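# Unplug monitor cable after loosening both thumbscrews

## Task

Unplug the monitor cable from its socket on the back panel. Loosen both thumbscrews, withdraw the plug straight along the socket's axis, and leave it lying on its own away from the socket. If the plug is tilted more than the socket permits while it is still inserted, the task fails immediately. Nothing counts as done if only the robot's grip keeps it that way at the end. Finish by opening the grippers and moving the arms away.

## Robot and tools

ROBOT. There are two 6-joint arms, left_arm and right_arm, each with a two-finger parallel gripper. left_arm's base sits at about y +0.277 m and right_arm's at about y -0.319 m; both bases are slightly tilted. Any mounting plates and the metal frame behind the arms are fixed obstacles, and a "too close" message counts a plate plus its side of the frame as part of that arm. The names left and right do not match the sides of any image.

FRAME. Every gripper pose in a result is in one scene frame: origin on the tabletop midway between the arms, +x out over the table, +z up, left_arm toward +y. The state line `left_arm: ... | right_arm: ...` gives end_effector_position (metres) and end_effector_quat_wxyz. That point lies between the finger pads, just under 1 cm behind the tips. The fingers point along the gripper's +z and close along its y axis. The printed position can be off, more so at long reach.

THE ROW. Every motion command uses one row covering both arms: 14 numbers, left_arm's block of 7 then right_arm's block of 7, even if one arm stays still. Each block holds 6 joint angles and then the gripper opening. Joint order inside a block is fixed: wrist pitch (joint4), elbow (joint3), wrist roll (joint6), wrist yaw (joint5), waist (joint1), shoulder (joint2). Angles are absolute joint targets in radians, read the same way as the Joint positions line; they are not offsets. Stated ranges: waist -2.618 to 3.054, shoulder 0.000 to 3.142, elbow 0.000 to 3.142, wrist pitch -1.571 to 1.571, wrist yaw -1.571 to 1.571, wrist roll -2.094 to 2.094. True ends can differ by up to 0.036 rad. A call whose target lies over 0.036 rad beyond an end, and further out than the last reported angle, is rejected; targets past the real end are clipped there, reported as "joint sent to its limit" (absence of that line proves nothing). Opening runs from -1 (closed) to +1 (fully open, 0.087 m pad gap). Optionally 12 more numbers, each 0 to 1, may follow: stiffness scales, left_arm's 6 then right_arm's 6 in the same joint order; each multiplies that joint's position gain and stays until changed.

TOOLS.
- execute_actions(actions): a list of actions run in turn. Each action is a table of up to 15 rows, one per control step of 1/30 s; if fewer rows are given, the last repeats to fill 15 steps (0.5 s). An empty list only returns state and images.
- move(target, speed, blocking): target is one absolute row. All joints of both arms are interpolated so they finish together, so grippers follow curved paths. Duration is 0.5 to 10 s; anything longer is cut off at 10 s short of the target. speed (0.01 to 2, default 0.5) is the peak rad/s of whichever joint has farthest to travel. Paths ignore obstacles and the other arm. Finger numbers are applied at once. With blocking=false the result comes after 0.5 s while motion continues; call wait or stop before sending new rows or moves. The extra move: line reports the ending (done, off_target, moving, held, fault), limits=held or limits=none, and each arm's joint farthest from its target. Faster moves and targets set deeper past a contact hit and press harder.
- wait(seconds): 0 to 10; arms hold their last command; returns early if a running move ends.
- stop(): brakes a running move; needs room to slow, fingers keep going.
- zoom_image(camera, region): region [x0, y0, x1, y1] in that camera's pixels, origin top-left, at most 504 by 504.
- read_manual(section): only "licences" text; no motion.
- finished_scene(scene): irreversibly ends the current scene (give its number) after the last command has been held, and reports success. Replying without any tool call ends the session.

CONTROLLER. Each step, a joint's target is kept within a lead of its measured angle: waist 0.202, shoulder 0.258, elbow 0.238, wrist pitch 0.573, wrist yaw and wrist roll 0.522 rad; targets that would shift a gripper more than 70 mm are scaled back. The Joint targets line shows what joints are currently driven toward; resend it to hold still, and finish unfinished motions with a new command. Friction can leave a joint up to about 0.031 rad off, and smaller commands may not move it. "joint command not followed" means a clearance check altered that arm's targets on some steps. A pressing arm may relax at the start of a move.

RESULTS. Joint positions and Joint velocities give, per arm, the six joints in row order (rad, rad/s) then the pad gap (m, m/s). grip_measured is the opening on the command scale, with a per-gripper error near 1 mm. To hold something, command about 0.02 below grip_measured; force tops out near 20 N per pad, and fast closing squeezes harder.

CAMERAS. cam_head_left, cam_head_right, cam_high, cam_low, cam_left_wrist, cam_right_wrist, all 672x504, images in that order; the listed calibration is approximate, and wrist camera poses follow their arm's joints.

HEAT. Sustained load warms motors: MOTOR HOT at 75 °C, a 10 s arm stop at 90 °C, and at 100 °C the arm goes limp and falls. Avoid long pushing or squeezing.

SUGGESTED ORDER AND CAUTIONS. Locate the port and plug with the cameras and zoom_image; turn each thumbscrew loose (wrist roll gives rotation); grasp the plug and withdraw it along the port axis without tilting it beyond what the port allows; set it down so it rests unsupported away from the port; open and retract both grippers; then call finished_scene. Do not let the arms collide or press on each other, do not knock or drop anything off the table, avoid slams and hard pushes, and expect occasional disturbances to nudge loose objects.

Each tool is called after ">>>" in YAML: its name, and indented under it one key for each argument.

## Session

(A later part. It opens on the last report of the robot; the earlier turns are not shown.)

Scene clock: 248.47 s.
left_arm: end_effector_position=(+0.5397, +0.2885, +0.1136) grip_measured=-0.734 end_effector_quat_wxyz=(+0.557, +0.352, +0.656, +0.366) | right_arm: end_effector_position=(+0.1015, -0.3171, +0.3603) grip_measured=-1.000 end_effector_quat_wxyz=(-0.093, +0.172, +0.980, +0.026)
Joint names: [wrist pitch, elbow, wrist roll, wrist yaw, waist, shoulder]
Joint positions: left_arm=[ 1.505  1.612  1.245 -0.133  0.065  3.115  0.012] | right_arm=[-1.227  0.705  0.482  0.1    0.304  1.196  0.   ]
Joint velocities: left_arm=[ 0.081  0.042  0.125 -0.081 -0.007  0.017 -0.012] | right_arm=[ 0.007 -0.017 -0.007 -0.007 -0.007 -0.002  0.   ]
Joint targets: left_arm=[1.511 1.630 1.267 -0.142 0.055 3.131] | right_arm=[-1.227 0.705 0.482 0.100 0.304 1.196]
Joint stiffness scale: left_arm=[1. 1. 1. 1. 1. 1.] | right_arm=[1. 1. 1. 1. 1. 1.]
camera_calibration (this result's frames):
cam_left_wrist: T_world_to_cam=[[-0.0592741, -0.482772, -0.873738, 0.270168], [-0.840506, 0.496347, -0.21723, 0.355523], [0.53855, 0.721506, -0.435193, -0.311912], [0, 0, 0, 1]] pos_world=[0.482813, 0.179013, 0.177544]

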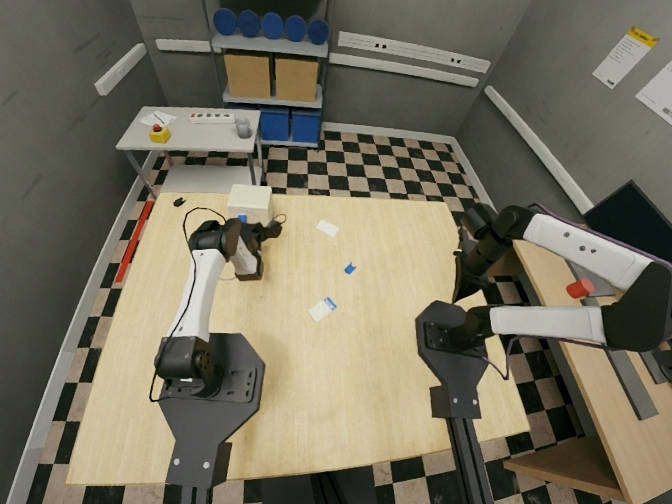

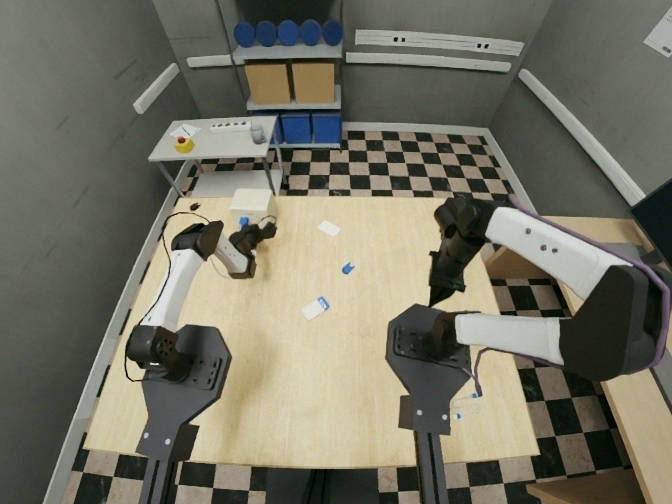

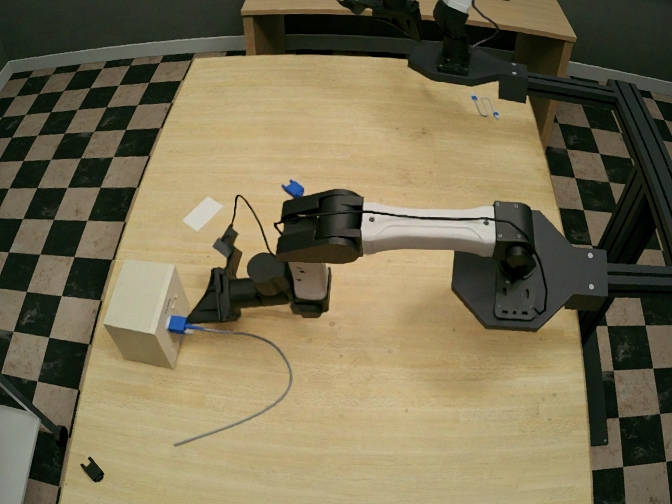

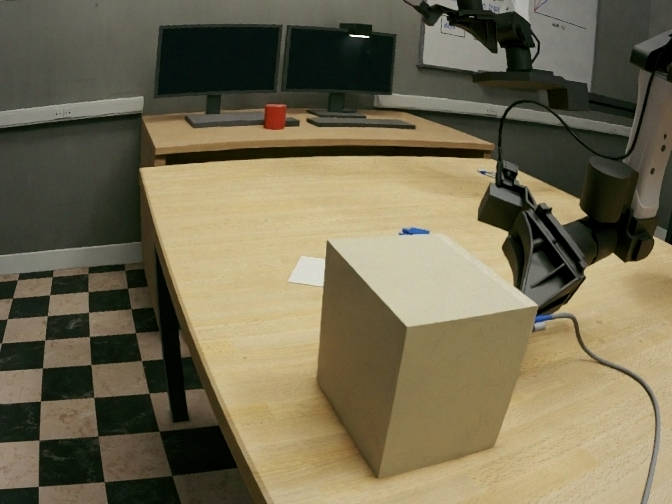

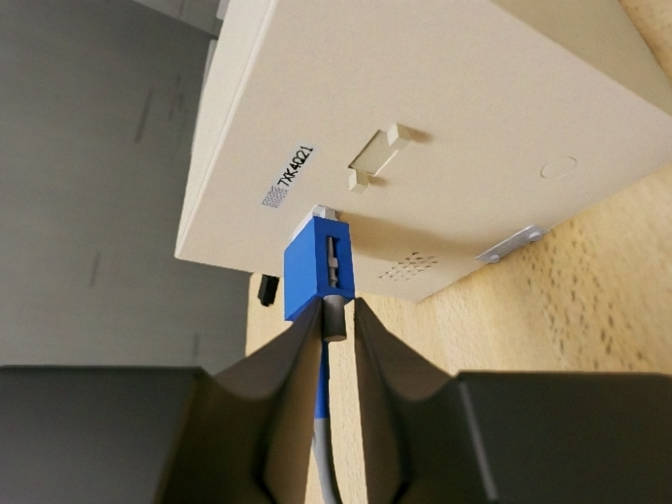

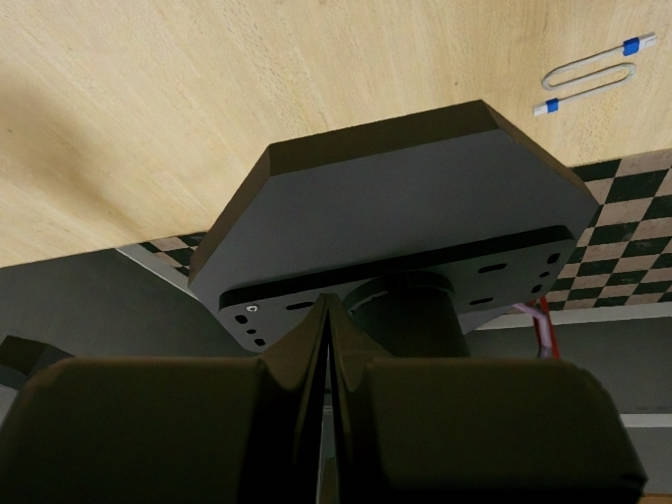

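>>> execute_actions:
  actions:
    - [[1.515,1.634,1.267,-0.142,0.055,3.1,-0.8,-1.227,0.705,0.482,0.1,0.304,1.196,-1],[1.515,1.634,1.267,-0.142,0.055,3.11,-0.95,-1.227,0.705,0.482,0.1,0.304,1.196,-1],[1.49,1.59,1.1,-0.115,0.07,3.105,-0.95,-1.227,0.705,0.482,0.1,0.304,1.196,-1],[1.443,1.553,0.87,-0.066,0.077,3.077,-0.95,-1.227,0.705,0.482,0.1,0.304,1.196,-1],[1.425,1.526,0.77,-0.043,0.084,3.049,-0.95,-1.227,0.705,0.482,0.1,0.304,1.196,-1],[1.407,1.501,0.675,-0.016,0.094,3.021,-0.95,-1.227,0.705,0.482,0.1,0.304,1.196,-1],[1.391,1.479,0.58,0.012,0.105,2.994,-0.95,-1.227,0.705,0.482,0.1,0.304,1.196,-1],[1.375,1.461,0.485,0.042,0.117,2.969,-0.95,-1.227,0.705,0.482,0.1,0.304,1.196,-1],[1.36,1.446,0.39,0.074,0.131,2.947,-0.95,-1.227,0.705,0.482,0.1,0.304,1.196,-1],[1.346,1.434,0.3,0.108,0.146,2.928,-0.95,-1.227,0.705,0.482,0.1,0.304,1.196,-1],[1.334,1.427,0.205,0.143,0.161,2.912,-0.95,-1.227,0.705,0.482,0.1,0.304,1.196,-1],[1.322,1.422,0.115,0.178,0.177,2.9,-0.95,-1.227,0.705,0.482,0.1,0.304,1.196,-1],[1.311,1.42,0.025,0.214,0.194,2.891,-0.95,-1.227,0.705,0.482,0.1,0.304,1.196,-1],[1.322,1.42,0.12,0.178,0.194,2.891,-0.95,-1.227,0.705,0.482,0.1,0.304,1.196,-1],[1.34,1.42,0.29,0.125,0.194,2.891,-0.95,-1.227,0.705,0.482,0.1,0.304,1.196,-1]]
    - [[1.34,1.42,0.29,0.125,0.194,2.891,-0.72,-1.227,0.705,0.482,0.1,0.304,1.196,-1],[1.37,1.455,0.45,0.08,0.177,2.915,-0.72,-1.227,0.705,0.482,0.1,0.304,1.196,-1],[1.415,1.462,0.67,-0.02,0.16,2.927,-0.7,-1.227,0.705,0.482,0.1,0.304,1.196,-1],[1.431,1.47,0.765,-0.048,0.144,2.939,-0.7,-1.227,0.705,0.482,0.1,0.304,1.196,-1],[1.449,1.481,0.86,-0.075,0.129,2.955,-0.65,-1.227,0.705,0.482,0.1,0.304,1.196,-1],[1.467,1.496,0.96,-0.098,0.114,2.974,-0.65,-1.227,0.705,0.482,0.1,0.304,1.196,-1],[1.484,1.515,1.055,-0.119,0.1,2.996,-0.65,-1.227,0.705,0.482,0.1,0.304,1.196,-1],[1.498,1.537,1.155,-0.135,0.088,3.021,-0.65,-1.227,0.705,0.482,0.1,0.304,1.196,-1],[1.51,1.562,1.255,-0.147,0.077,3.048,-0.65,-1.227,0.705,0.482,0.1,0.304,1.196,-1],[1.52,1.589,1.355,-0.156,0.067,3.076,-0.65,-1.227,0.705,0.482,0.1,0.304,1.196,-1],[1.528,1.617,1.455,-0.163,0.06,3.103,-0.65,-1.227,0.705,0.482,0.1,0.304,1.196,-1],[1.535,1.645,1.555,-0.167,0.054,3.127,-0.65,-1.227,0.705,0.482,0.1,0.304,1.196,-1],[1.525,1.642,1.47,-0.152,0.054,3.127,-0.7,-1.227,0.705,0.482,0.1,0.304,1.196,-1],[1.515,1.632,1.27,-0.142,0.054,3.127,-0.74,-1.227,0.705,0.482,0.1,0.304,1.196,-1]]
    - [[1.515,1.632,1.27,-0.142,0.054,3.127,-0.95,-1.227,0.705,0.482,0.1,0.304,1.196,-1],[1.515,1.632,1.27,-0.142,0.054,3.127,-0.95,-1.227,0.705,0.482,0.1,0.304,1.196,-1],[1.49,1.59,1.1,-0.115,0.07,3.105,-0.95,-1.227,0.705,0.482,0.1,0.304,1.196,-1],[1.443,1.553,0.87,-0.066,0.077,3.077,-0.95,-1.227,0.705,0.482,0.1,0.304,1.196,-1],[1.425,1.526,0.77,-0.043,0.084,3.049,-0.95,-1.227,0.705,0.482,0.1,0.304,1.196,-1],[1.407,1.501,0.675,-0.016,0.094,3.021,-0.95,-1.227,0.705,0.482,0.1,0.304,1.196,-1],[1.391,1.479,0.58,0.012,0.105,2.994,-0.95,-1.227,0.705,0.482,0.1,0.304,1.196,-1],[1.375,1.461,0.485,0.042,0.117,2.969,-0.95,-1.227,0.705,0.482,0.1,0.304,1.196,-1],[1.36,1.446,0.39,0.074,0.131,2.947,-0.95,-1.227,0.705,0.482,0.1,0.304,1.196,-1],[1.346,1.434,0.3,0.108,0.146,2.928,-0.95,-1.227,0.705,0.482,0.1,0.304,1.196,-1],[1.334,1.427,0.205,0.143,0.161,2.912,-0.95,-1.227,0.705,0.482,0.1,0.304,1.196,-1],[1.322,1.422,0.115,0.178,0.177,2.9,-0.95,-1.227,0.705,0.482,0.1,0.304,1.196,-1],[1.311,1.42,0.025,0.214,0.194,2.891,-0.95,-1.227,0.705,0.482,0.1,0.304,1.196,-1],[1.322,1.42,0.12,0.178,0.194,2.891,-0.95,-1.227,0.705,0.482,0.1,0.304,1.196,-1],[1.34,1.42,0.29,0.125,0.194,2.891,-0.95,-1.227,0.705,0.482,0.1,0.304,1.196,-1]]
    - [[1.34,1.42,0.29,0.125,0.194,2.891,-0.72,-1.227,0.705,0.482,0.1,0.304,1.196,-1],[1.37,1.455,0.45,0.08,0.177,2.915,-0.72,-1.227,0.705,0.482,0.1,0.304,1.196,-1],[1.415,1.462,0.67,-0.02,0.16,2.927,-0.7,-1.227,0.705,0.482,0.1,0.304,1.196,-1],[1.431,1.47,0.765,-0.048,0.144,2.939,-0.7,-1.227,0.705,0.482,0.1,0.304,1.196,-1],[1.449,1.481,0.86,-0.075,0.129,2.955,-0.65,-1.227,0.705,0.482,0.1,0.304,1.196,-1],[1.467,1.496,0.96,-0.098,0.114,2.974,-0.65,-1.227,0.705,0.482,0.1,0.304,1.196,-1],[1.484,1.515,1.055,-0.119,0.1,2.996,-0.65,-1.227,0.705,0.482,0.1,0.304,1.196,-1],[1.498,1.537,1.155,-0.135,0.088,3.021,-0.65,-1.227,0.705,0.482,0.1,0.304,1.196,-1],[1.51,1.562,1.255,-0.147,0.077,3.048,-0.65,-1.227,0.705,0.482,0.1,0.304,1.196,-1],[1.52,1.589,1.355,-0.156,0.067,3.076,-0.65,-1.227,0.705,0.482,0.1,0.304,1.196,-1],[1.528,1.617,1.455,-0.163,0.06,3.103,-0.65,-1.227,0.705,0.482,0.1,0.304,1.196,-1],[1.535,1.645,1.555,-0.167,0.054,3.127,-0.65,-1.227,0.705,0.482,0.1,0.304,1.196,-1],[1.525,1.642,1.47,-0.152,0.054,3.127,-0.7,-1.227,0.705,0.482,0.1,0.304,1.196,-1],[1.515,1.632,1.27,-0.142,0.054,3.127,-0.74,-1.227,0.705,0.482,0.1,0.304,1.196,-1]]
    - [[1.515,1.632,1.27,-0.142,0.054,3.127,-0.95,-1.227,0.705,0.482,0.1,0.304,1.196,-1],[1.515,1.632,1.27,-0.142,0.054,3.127,-0.95,-1.227,0.705,0.482,0.1,0.304,1.196,-1],[1.49,1.59,1.1,-0.115,0.07,3.105,-0.95,-1.227,0.705,0.482,0.1,0.304,1.196,-1],[1.443,1.553,0.87,-0.066,0.077,3.077,-0.95,-1.227,0.705,0.482,0.1,0.304,1.196,-1],[1.425,1.526,0.77,-0.043,0.084,3.049,-0.95,-1.227,0.705,0.482,0.1,0.304,1.196,-1],[1.407,1.501,0.675,-0.016,0.094,3.021,-0.95,-1.227,0.705,0.482,0.1,0.304,1.196,-1],[1.391,1.479,0.58,0.012,0.105,2.994,-0.95,-1.227,0.705,0.482,0.1,0.304,1.196,-1],[1.375,1.461,0.485,0.042,0.117,2.969,-0.95,-1.227,0.705,0.482,0.1,0.304,1.196,-1],[1.36,1.446,0.39,0.074,0.131,2.947,-0.95,-1.227,0.705,0.482,0.1,0.304,1.196,-1],[1.346,1.434,0.3,0.108,0.146,2.928,-0.95,-1.227,0.705,0.482,0.1,0.304,1.196,-1],[1.334,1.427,0.205,0.143,0.161,2.912,-0.95,-1.227,0.705,0.482,0.1,0.304,1.196,-1],[1.322,1.422,0.115,0.178,0.177,2.9,-0.95,-1.227,0.705,0.482,0.1,0.304,1.196,-1],[1.311,1.42,0.025,0.214,0.194,2.891,-0.95,-1.227,0.705,0.482,0.1,0.304,1.196,-1],[1.322,1.42,0.12,0.178,0.194,2.891,-0.95,-1.227,0.705,0.482,0.1,0.304,1.196,-1],[1.34,1.42,0.29,0.125,0.194,2.891,-0.95,-1.227,0.705,0.482,0.1,0.304,1.196,-1]]
    - [[1.34,1.42,0.29,0.125,0.194,2.891,-0.72,-1.227,0.705,0.482,0.1,0.304,1.196,-1],[1.37,1.455,0.45,0.08,0.177,2.915,-0.72,-1.227,0.705,0.482,0.1,0.304,1.196,-1],[1.415,1.462,0.67,-0.02,0.16,2.927,-0.7,-1.227,0.705,0.482,0.1,0.304,1.196,-1],[1.431,1.47,0.765,-0.048,0.144,2.939,-0.7,-1.227,0.705,0.482,0.1,0.304,1.196,-1],[1.449,1.481,0.86,-0.075,0.129,2.955,-0.65,-1.227,0.705,0.482,0.1,0.304,1.196,-1],[1.467,1.496,0.96,-0.098,0.114,2.974,-0.65,-1.227,0.705,0.482,0.1,0.304,1.196,-1],[1.484,1.515,1.055,-0.119,0.1,2.996,-0.65,-1.227,0.705,0.482,0.1,0.304,1.196,-1],[1.498,1.537,1.155,-0.135,0.088,3.021,-0.65,-1.227,0.705,0.482,0.1,0.304,1.196,-1],[1.51,1.562,1.255,-0.147,0.077,3.048,-0.65,-1.227,0.705,0.482,0.1,0.304,1.196,-1],[1.52,1.589,1.355,-0.156,0.067,3.076,-0.65,-1.227,0.705,0.482,0.1,0.304,1.196,-1],[1.528,1.617,1.455,-0.163,0.06,3.103,-0.65,-1.227,0.705,0.482,0.1,0.304,1.196,-1],[1.535,1.645,1.555,-0.167,0.054,3.127,-0.65,-1.227,0.705,0.482,0.1,0.304,1.196,-1],[1.525,1.642,1.47,-0.152,0.054,3.127,-0.7,-1.227,0.705,0.482,0.1,0.304,1.196,-1],[1.515,1.632,1.27,-0.142,0.054,3.127,-0.74,-1.227,0.705,0.482,0.1,0.304,1.196,-1]]
    - [[1.515,1.632,1.27,-0.142,0.054,3.127,-0.95,-1.227,0.705,0.482,0.1,0.304,1.196,-1],[1.515,1.632,1.27,-0.142,0.054,3.127,-0.95,-1.227,0.705,0.482,0.1,0.304,1.196,-1],[1.49,1.59,1.1,-0.115,0.07,3.105,-0.95,-1.227,0.705,0.482,0.1,0.304,1.196,-1],[1.443,1.553,0.87,-0.066,0.077,3.077,-0.95,-1.227,0.705,0.482,0.1,0.304,1.196,-1],[1.425,1.526,0.77,-0.043,0.084,3.049,-0.95,-1.227,0.705,0.482,0.1,0.304,1.196,-1],[1.407,1.501,0.675,-0.016,0.094,3.021,-0.95,-1.227,0.705,0.482,0.1,0.304,1.196,-1],[1.391,1.479,0.58,0.012,0.105,2.994,-0.95,-1.227,0.705,0.482,0.1,0.304,1.196,-1],[1.375,1.461,0.485,0.042,0.117,2.969,-0.95,-1.227,0.705,0.482,0.1,0.304,1.196,-1],[1.36,1.446,0.39,0.074,0.131,2.947,-0.95,-1.227,0.705,0.482,0.1,0.304,1.196,-1],[1.346,1.434,0.3,0.108,0.146,2.928,-0.95,-1.227,0.705,0.482,0.1,0.304,1.196,-1],[1.334,1.427,0.205,0.143,0.161,2.912,-0.95,-1.227,0.705,0.482,0.1,0.304,1.196,-1],[1.322,1.422,0.115,0.178,0.177,2.9,-0.95,-1.227,0.705,0.482,0.1,0.304,1.196,-1],[1.311,1.42,0.025,0.214,0.194,2.891,-0.95,-1.227,0.705,0.482,0.1,0.304,1.196,-1],[1.322,1.42,0.12,0.178,0.194,2.891,-0.95,-1.227,0.705,0.482,0.1,0.304,1.196,-1],[1.34,1.42,0.29,0.125,0.194,2.891,-0.95,-1.227,0.705,0.482,0.1,0.304,1.196,-1]]
    - [[1.34,1.42,0.29,0.125,0.194,2.891,-0.72,-1.227,0.705,0.482,0.1,0.304,1.196,-1],[1.37,1.455,0.45,0.08,0.177,2.915,-0.72,-1.227,0.705,0.482,0.1,0.304,1.196,-1],[1.415,1.462,0.67,-0.02,0.16,2.927,-0.7,-1.227,0.705,0.482,0.1,0.304,1.196,-1],[1.431,1.47,0.765,-0.048,0.144,2.939,-0.7,-1.227,0.705,0.482,0.1,0.304,1.196,-1],[1.449,1.481,0.86,-0.075,0.129,2.955,-0.65,-1.227,0.705,0.482,0.1,0.304,1.196,-1],[1.467,1.496,0.96,-0.098,0.114,2.974,-0.65,-1.227,0.705,0.482,0.1,0.304,1.196,-1],[1.484,1.515,1.055,-0.119,0.1,2.996,-0.65,-1.227,0.705,0.482,0.1,0.304,1.196,-1],[1.498,1.537,1.155,-0.135,0.088,3.021,-0.65,-1.227,0.705,0.482,0.1,0.304,1.196,-1],[1.51,1.562,1.255,-0.147,0.077,3.048,-0.65,-1.227,0.705,0.482,0.1,0.304,1.196,-1],[1.52,1.589,1.355,-0.156,0.067,3.076,-0.65,-1.227,0.705,0.482,0.1,0.304,1.196,-1],[1.528,1.617,1.455,-0.163,0.06,3.103,-0.65,-1.227,0.705,0.482,0.1,0.304,1.196,-1],[1.535,1.645,1.555,-0.167,0.054,3.127,-0.65,-1.227,0.705,0.482,0.1,0.304,1.196,-1],[1.525,1.642,1.47,-0.152,0.054,3.127,-0.7,-1.227,0.705,0.482,0.1,0.304,1.196,-1],[1.515,1.632,1.27,-0.142,0.054,3.127,-0.74,-1.227,0.705,0.482,0.1,0.304,1.196,-1]]
    - [[1.515,1.632,1.27,-0.142,0.054,3.127,-0.95,-1.227,0.705,0.482,0.1,0.304,1.196,-1],[1.515,1.632,1.27,-0.142,0.054,3.127,-0.95,-1.227,0.705,0.482,0.1,0.304,1.196,-1],[1.49,1.59,1.1,-0.115,0.07,3.105,-0.95,-1.227,0.705,0.482,0.1,0.304,1.196,-1],[1.443,1.553,0.87,-0.066,0.077,3.077,-0.95,-1.227,0.705,0.482,0.1,0.304,1.196,-1],[1.425,1.526,0.77,-0.043,0.084,3.049,-0.95,-1.227,0.705,0.482,0.1,0.304,1.196,-1],[1.407,1.501,0.675,-0.016,0.094,3.021,-0.95,-1.227,0.705,0.482,0.1,0.304,1.196,-1],[1.391,1.479,0.58,0.012,0.105,2.994,-0.95,-1.227,0.705,0.482,0.1,0.304,1.196,-1],[1.375,1.461,0.485,0.042,0.117,2.969,-0.95,-1.227,0.705,0.482,0.1,0.304,1.196,-1],[1.36,1.446,0.39,0.074,0.131,2.947,-0.95,-1.227,0.705,0.482,0.1,0.304,1.196,-1],[1.346,1.434,0.3,0.108,0.146,2.928,-0.95,-1.227,0.705,0.482,0.1,0.304,1.196,-1],[1.334,1.427,0.205,0.143,0.161,2.912,-0.95,-1.227,0.705,0.482,0.1,0.304,1.196,-1],[1.322,1.422,0.115,0.178,0.177,2.9,-0.95,-1.227,0.705,0.482,0.1,0.304,1.196,-1],[1.311,1.42,0.025,0.214,0.194,2.891,-0.95,-1.227,0.705,0.482,0.1,0.304,1.196,-1],[1.322,1.42,0.12,0.178,0.194,2.891,-0.95,-1.227,0.705,0.482,0.1,0.304,1.196,-1],[1.34,1.42,0.29,0.125,0.194,2.891,-0.95,-1.227,0.705,0.482,0.1,0.304,1.196,-1]]
    - [[1.34,1.42,0.29,0.125,0.194,2.891,-0.72,-1.227,0.705,0.482,0.1,0.304,1.196,-1],[1.37,1.455,0.45,0.08,0.177,2.915,-0.72,-1.227,0.705,0.482,0.1,0.304,1.196,-1],[1.415,1.462,0.67,-0.02,0.16,2.927,-0.7,-1.227,0.705,0.482,0.1,0.304,1.196,-1],[1.431,1.47,0.765,-0.048,0.144,2.939,-0.7,-1.227,0.705,0.482,0.1,0.304,1.196,-1],[1.449,1.481,0.86,-0.075,0.129,2.955,-0.65,-1.227,0.705,0.482,0.1,0.304,1.196,-1],[1.467,1.496,0.96,-0.098,0.114,2.974,-0.65,-1.227,0.705,0.482,0.1,0.304,1.196,-1],[1.484,1.515,1.055,-0.119,0.1,2.996,-0.65,-1.227,0.705,0.482,0.1,0.304,1.196,-1],[1.498,1.537,1.155,-0.135,0.088,3.021,-0.65,-1.227,0.705,0.482,0.1,0.304,1.196,-1],[1.51,1.562,1.255,-0.147,0.077,3.048,-0.65,-1.227,0.705,0.482,0.1,0.304,1.196,-1],[1.52,1.589,1.355,-0.156,0.067,3.076,-0.65,-1.227,0.705,0.482,0.1,0.304,1.196,-1],[1.528,1.617,1.455,-0.163,0.06,3.103,-0.65,-1.227,0.705,0.482,0.1,0.304,1.196,-1],[1.535,1.645,1.555,-0.167,0.054,3.127,-0.65,-1.227,0.705,0.482,0.1,0.304,1.196,-1],[1.525,1.642,1.47,-0.152,0.054,3.127,-0.7,-1.227,0.705,0.482,0.1,0.304,1.196,-1],[1.515,1.632,1.27,-0.142,0.054,3.127,-0.74,-1.227,0.705,0.482,0.1,0.304,1.196,-1]]
    - [[1.515,1.632,1.27,-0.142,0.054,3.127,-0.95,-1.227,0.705,0.482,0.1,0.304,1.196,-1],[1.515,1.632,1.27,-0.142,0.054,3.127,-0.95,-1.227,0.705,0.482,0.1,0.304,1.196,-1],[1.49,1.59,1.1,-0.115,0.07,3.105,-0.95,-1.227,0.705,0.482,0.1,0.304,1.196,-1],[1.443,1.553,0.87,-0.066,0.077,3.077,-0.95,-1.227,0.705,0.482,0.1,0.304,1.196,-1],[1.425,1.526,0.77,-0.043,0.084,3.049,-0.95,-1.227,0.705,0.482,0.1,0.304,1.196,-1],[1.407,1.501,0.675,-0.016,0.094,3.021,-0.95,-1.227,0.705,0.482,0.1,0.304,1.196,-1],[1.391,1.479,0.58,0.012,0.105,2.994,-0.95,-1.227,0.705,0.482,0.1,0.304,1.196,-1],[1.375,1.461,0.485,0.042,0.117,2.969,-0.95,-1.227,0.705,0.482,0.1,0.304,1.196,-1],[1.36,1.446,0.39,0.074,0.131,2.947,-0.95,-1.227,0.705,0.482,0.1,0.304,1.196,-1],[1.346,1.434,0.3,0.108,0.146,2.928,-0.95,-1.227,0.705,0.482,0.1,0.304,1.196,-1],[1.334,1.427,0.205,0.143,0.161,2.912,-0.95,-1.227,0.705,0.482,0.1,0.304,1.196,-1],[1.322,1.422,0.115,0.178,0.177,2.9,-0.95,-1.227,0.705,0.482,0.1,0.304,1.196,-1],[1.311,1.42,0.025,0.214,0.194,2.891,-0.95,-1.227,0.705,0.482,0.1,0.304,1.196,-1],[1.322,1.42,0.12,0.178,0.194,2.891,-0.95,-1.227,0.705,0.482,0.1,0.304,1.196,-1],[1.34,1.42,0.29,0.125,0.194,2.891,-0.95,-1.227,0.705,0.482,0.1,0.304,1.196,-1]]
    - [[1.34,1.42,0.29,0.125,0.194,2.891,-0.72,-1.227,0.705,0.482,0.1,0.304,1.196,-1],[1.37,1.455,0.45,0.08,0.177,2.915,-0.72,-1.227,0.705,0.482,0.1,0.304,1.196,-1],[1.415,1.462,0.67,-0.02,0.16,2.927,-0.7,-1.227,0.705,0.482,0.1,0.304,1.196,-1],[1.431,1.47,0.765,-0.048,0.144,2.939,-0.7,-1.227,0.705,0.482,0.1,0.304,1.196,-1],[1.449,1.481,0.86,-0.075,0.129,2.955,-0.65,-1.227,0.705,0.482,0.1,0.304,1.196,-1],[1.467,1.496,0.96,-0.098,0.114,2.974,-0.65,-1.227,0.705,0.482,0.1,0.304,1.196,-1],[1.484,1.515,1.055,-0.119,0.1,2.996,-0.65,-1.227,0.705,0.482,0.1,0.304,1.196,-1],[1.498,1.537,1.155,-0.135,0.088,3.021,-0.65,-1.227,0.705,0.482,0.1,0.304,1.196,-1],[1.51,1.562,1.255,-0.147,0.077,3.048,-0.65,-1.227,0.705,0.482,0.1,0.304,1.196,-1],[1.52,1.589,1.355,-0.156,0.067,3.076,-0.65,-1.227,0.705,0.482,0.1,0.304,1.196,-1],[1.528,1.617,1.455,-0.163,0.06,3.103,-0.65,-1.227,0.705,0.482,0.1,0.304,1.196,-1],[1.535,1.645,1.555,-0.167,0.054,3.127,-0.65,-1.227,0.705,0.482,0.1,0.304,1.196,-1],[1.525,1.642,1.47,-0.152,0.054,3.127,-0.7,-1.227,0.705,0.482,0.1,0.304,1.196,-1],[1.515,1.632,1.27,-0.142,0.054,3.127,-0.74,-1.227,0.705,0.482,0.1,0.304,1.196,-1]]

>>> zoom_image:
  camera: "cam_left_wrist"
  region: [290,200,390,360]

Scene clock: 264.03 s.
left_arm: end_effector_position=(+0.5402, +0.2881, +0.1136) grip_measured=-0.734 end_effector_quat_wxyz=(+0.557, +0.354, +0.657, +0.366) | right_arm: end_effector_position=(+0.1015, -0.3171, +0.3603) grip_measured=-1.000 end_effector_quat_wxyz=(-0.093, +0.172, +0.980, +0.026)
Joint names: [wrist pitch, elbow, wrist roll, wrist yaw, waist, shoulder]
Joint positions: left_arm=[ 1.5    1.612  1.246 -0.132  0.064  3.113  0.012] | right_arm=[-1.227  0.705  0.482  0.1    0.304  1.196  0.   ]
Joint velocities: left_arm=[ 0.183  0.042  0.125 -0.066 -0.007  0.027 -0.009] | right_arm=[-0.007 -0.012  0.007 -0.037 -0.012 -0.022  0.   ]
Joint targets: left_arm=[1.515 1.632 1.270 -0.142 0.054 3.127] | right_arm=[-1.227 0.705 0.482 0.100 0.304 1.196]
Joint stiffness scale: left_arm=[1. 1. 1. 1. 1. 1.] | right_arm=[1. 1. 1. 1. 1. 1.]
camera_calibration (this result's frames):
cam_left_wrist: T_world_to_cam=[[-0.0624543, -0.482354, -0.873747, 0.271584], [-0.840463, 0.497562, -0.214605, 0.35536], [0.538258, 0.720949, -0.436475, -0.31148], [0, 0, 0, 1]] pos_world=[0.483286, 0.178748, 0.177605]

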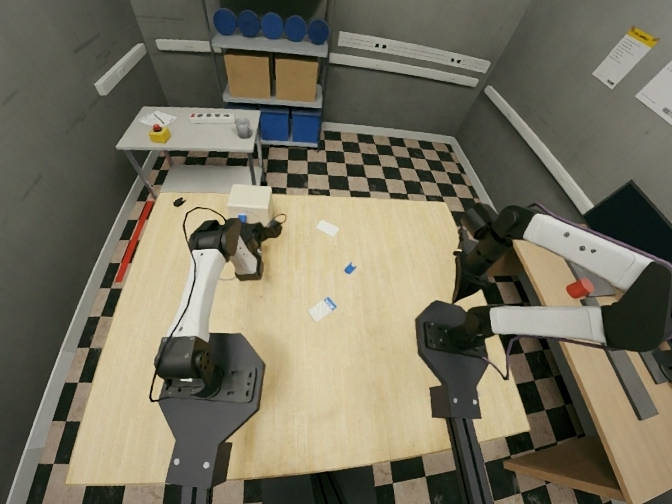

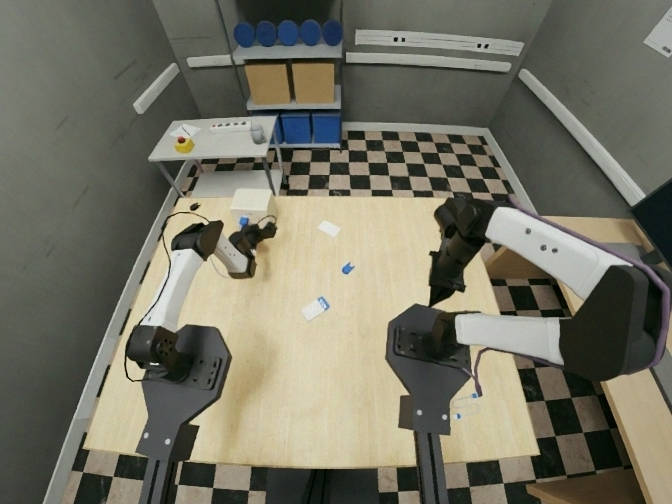

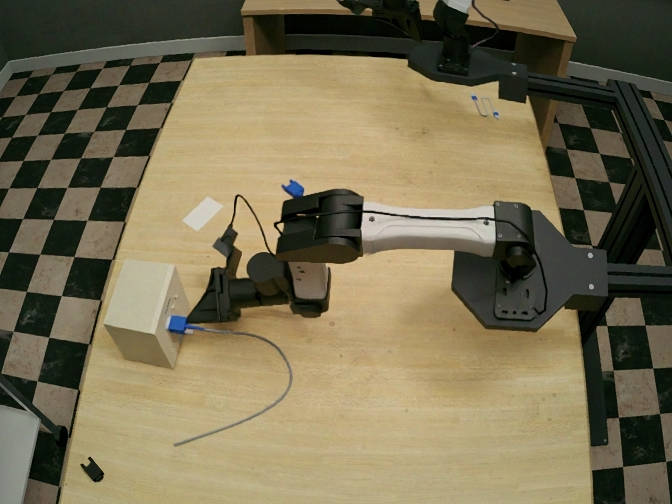

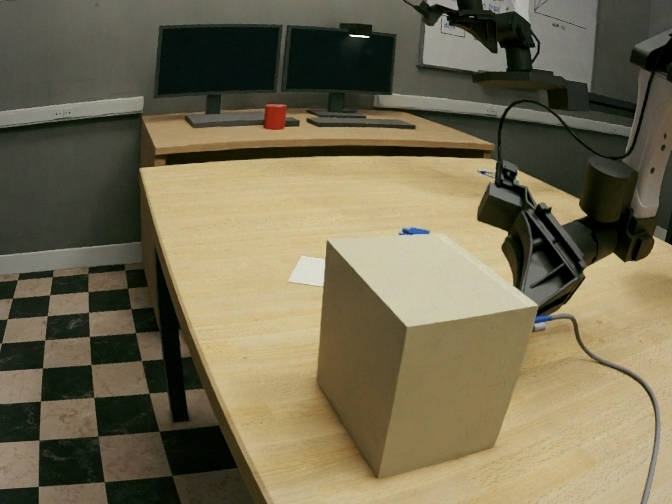

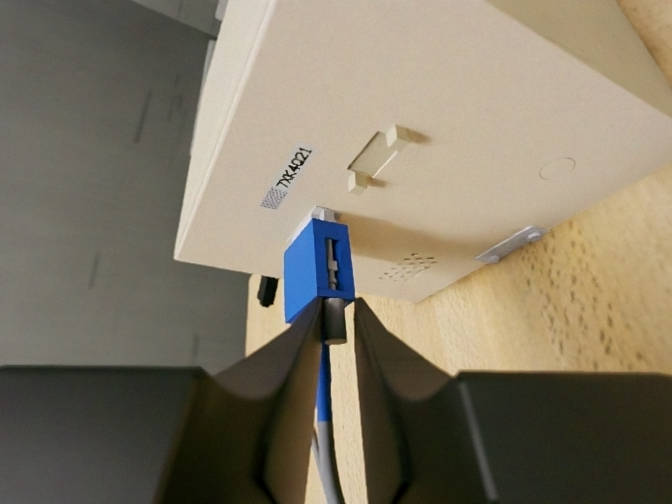

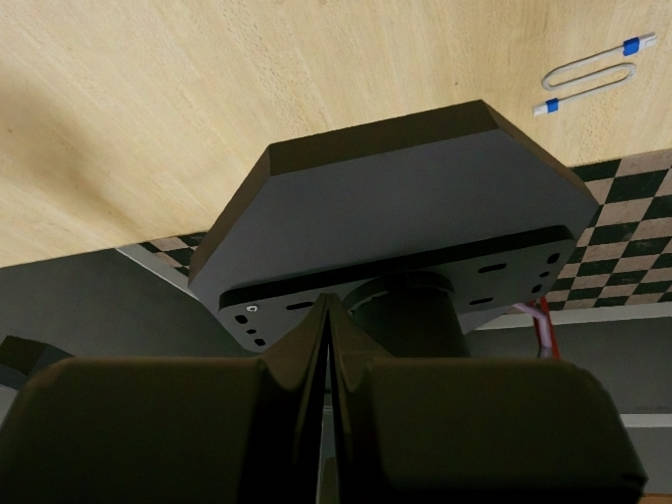

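Region (290, 200, 390, 360) of cam_left_wrist's 672x504 image, scaled by 3.150, with more detail than that image has; it fills the left 315 columns of this view, and the rest is white.

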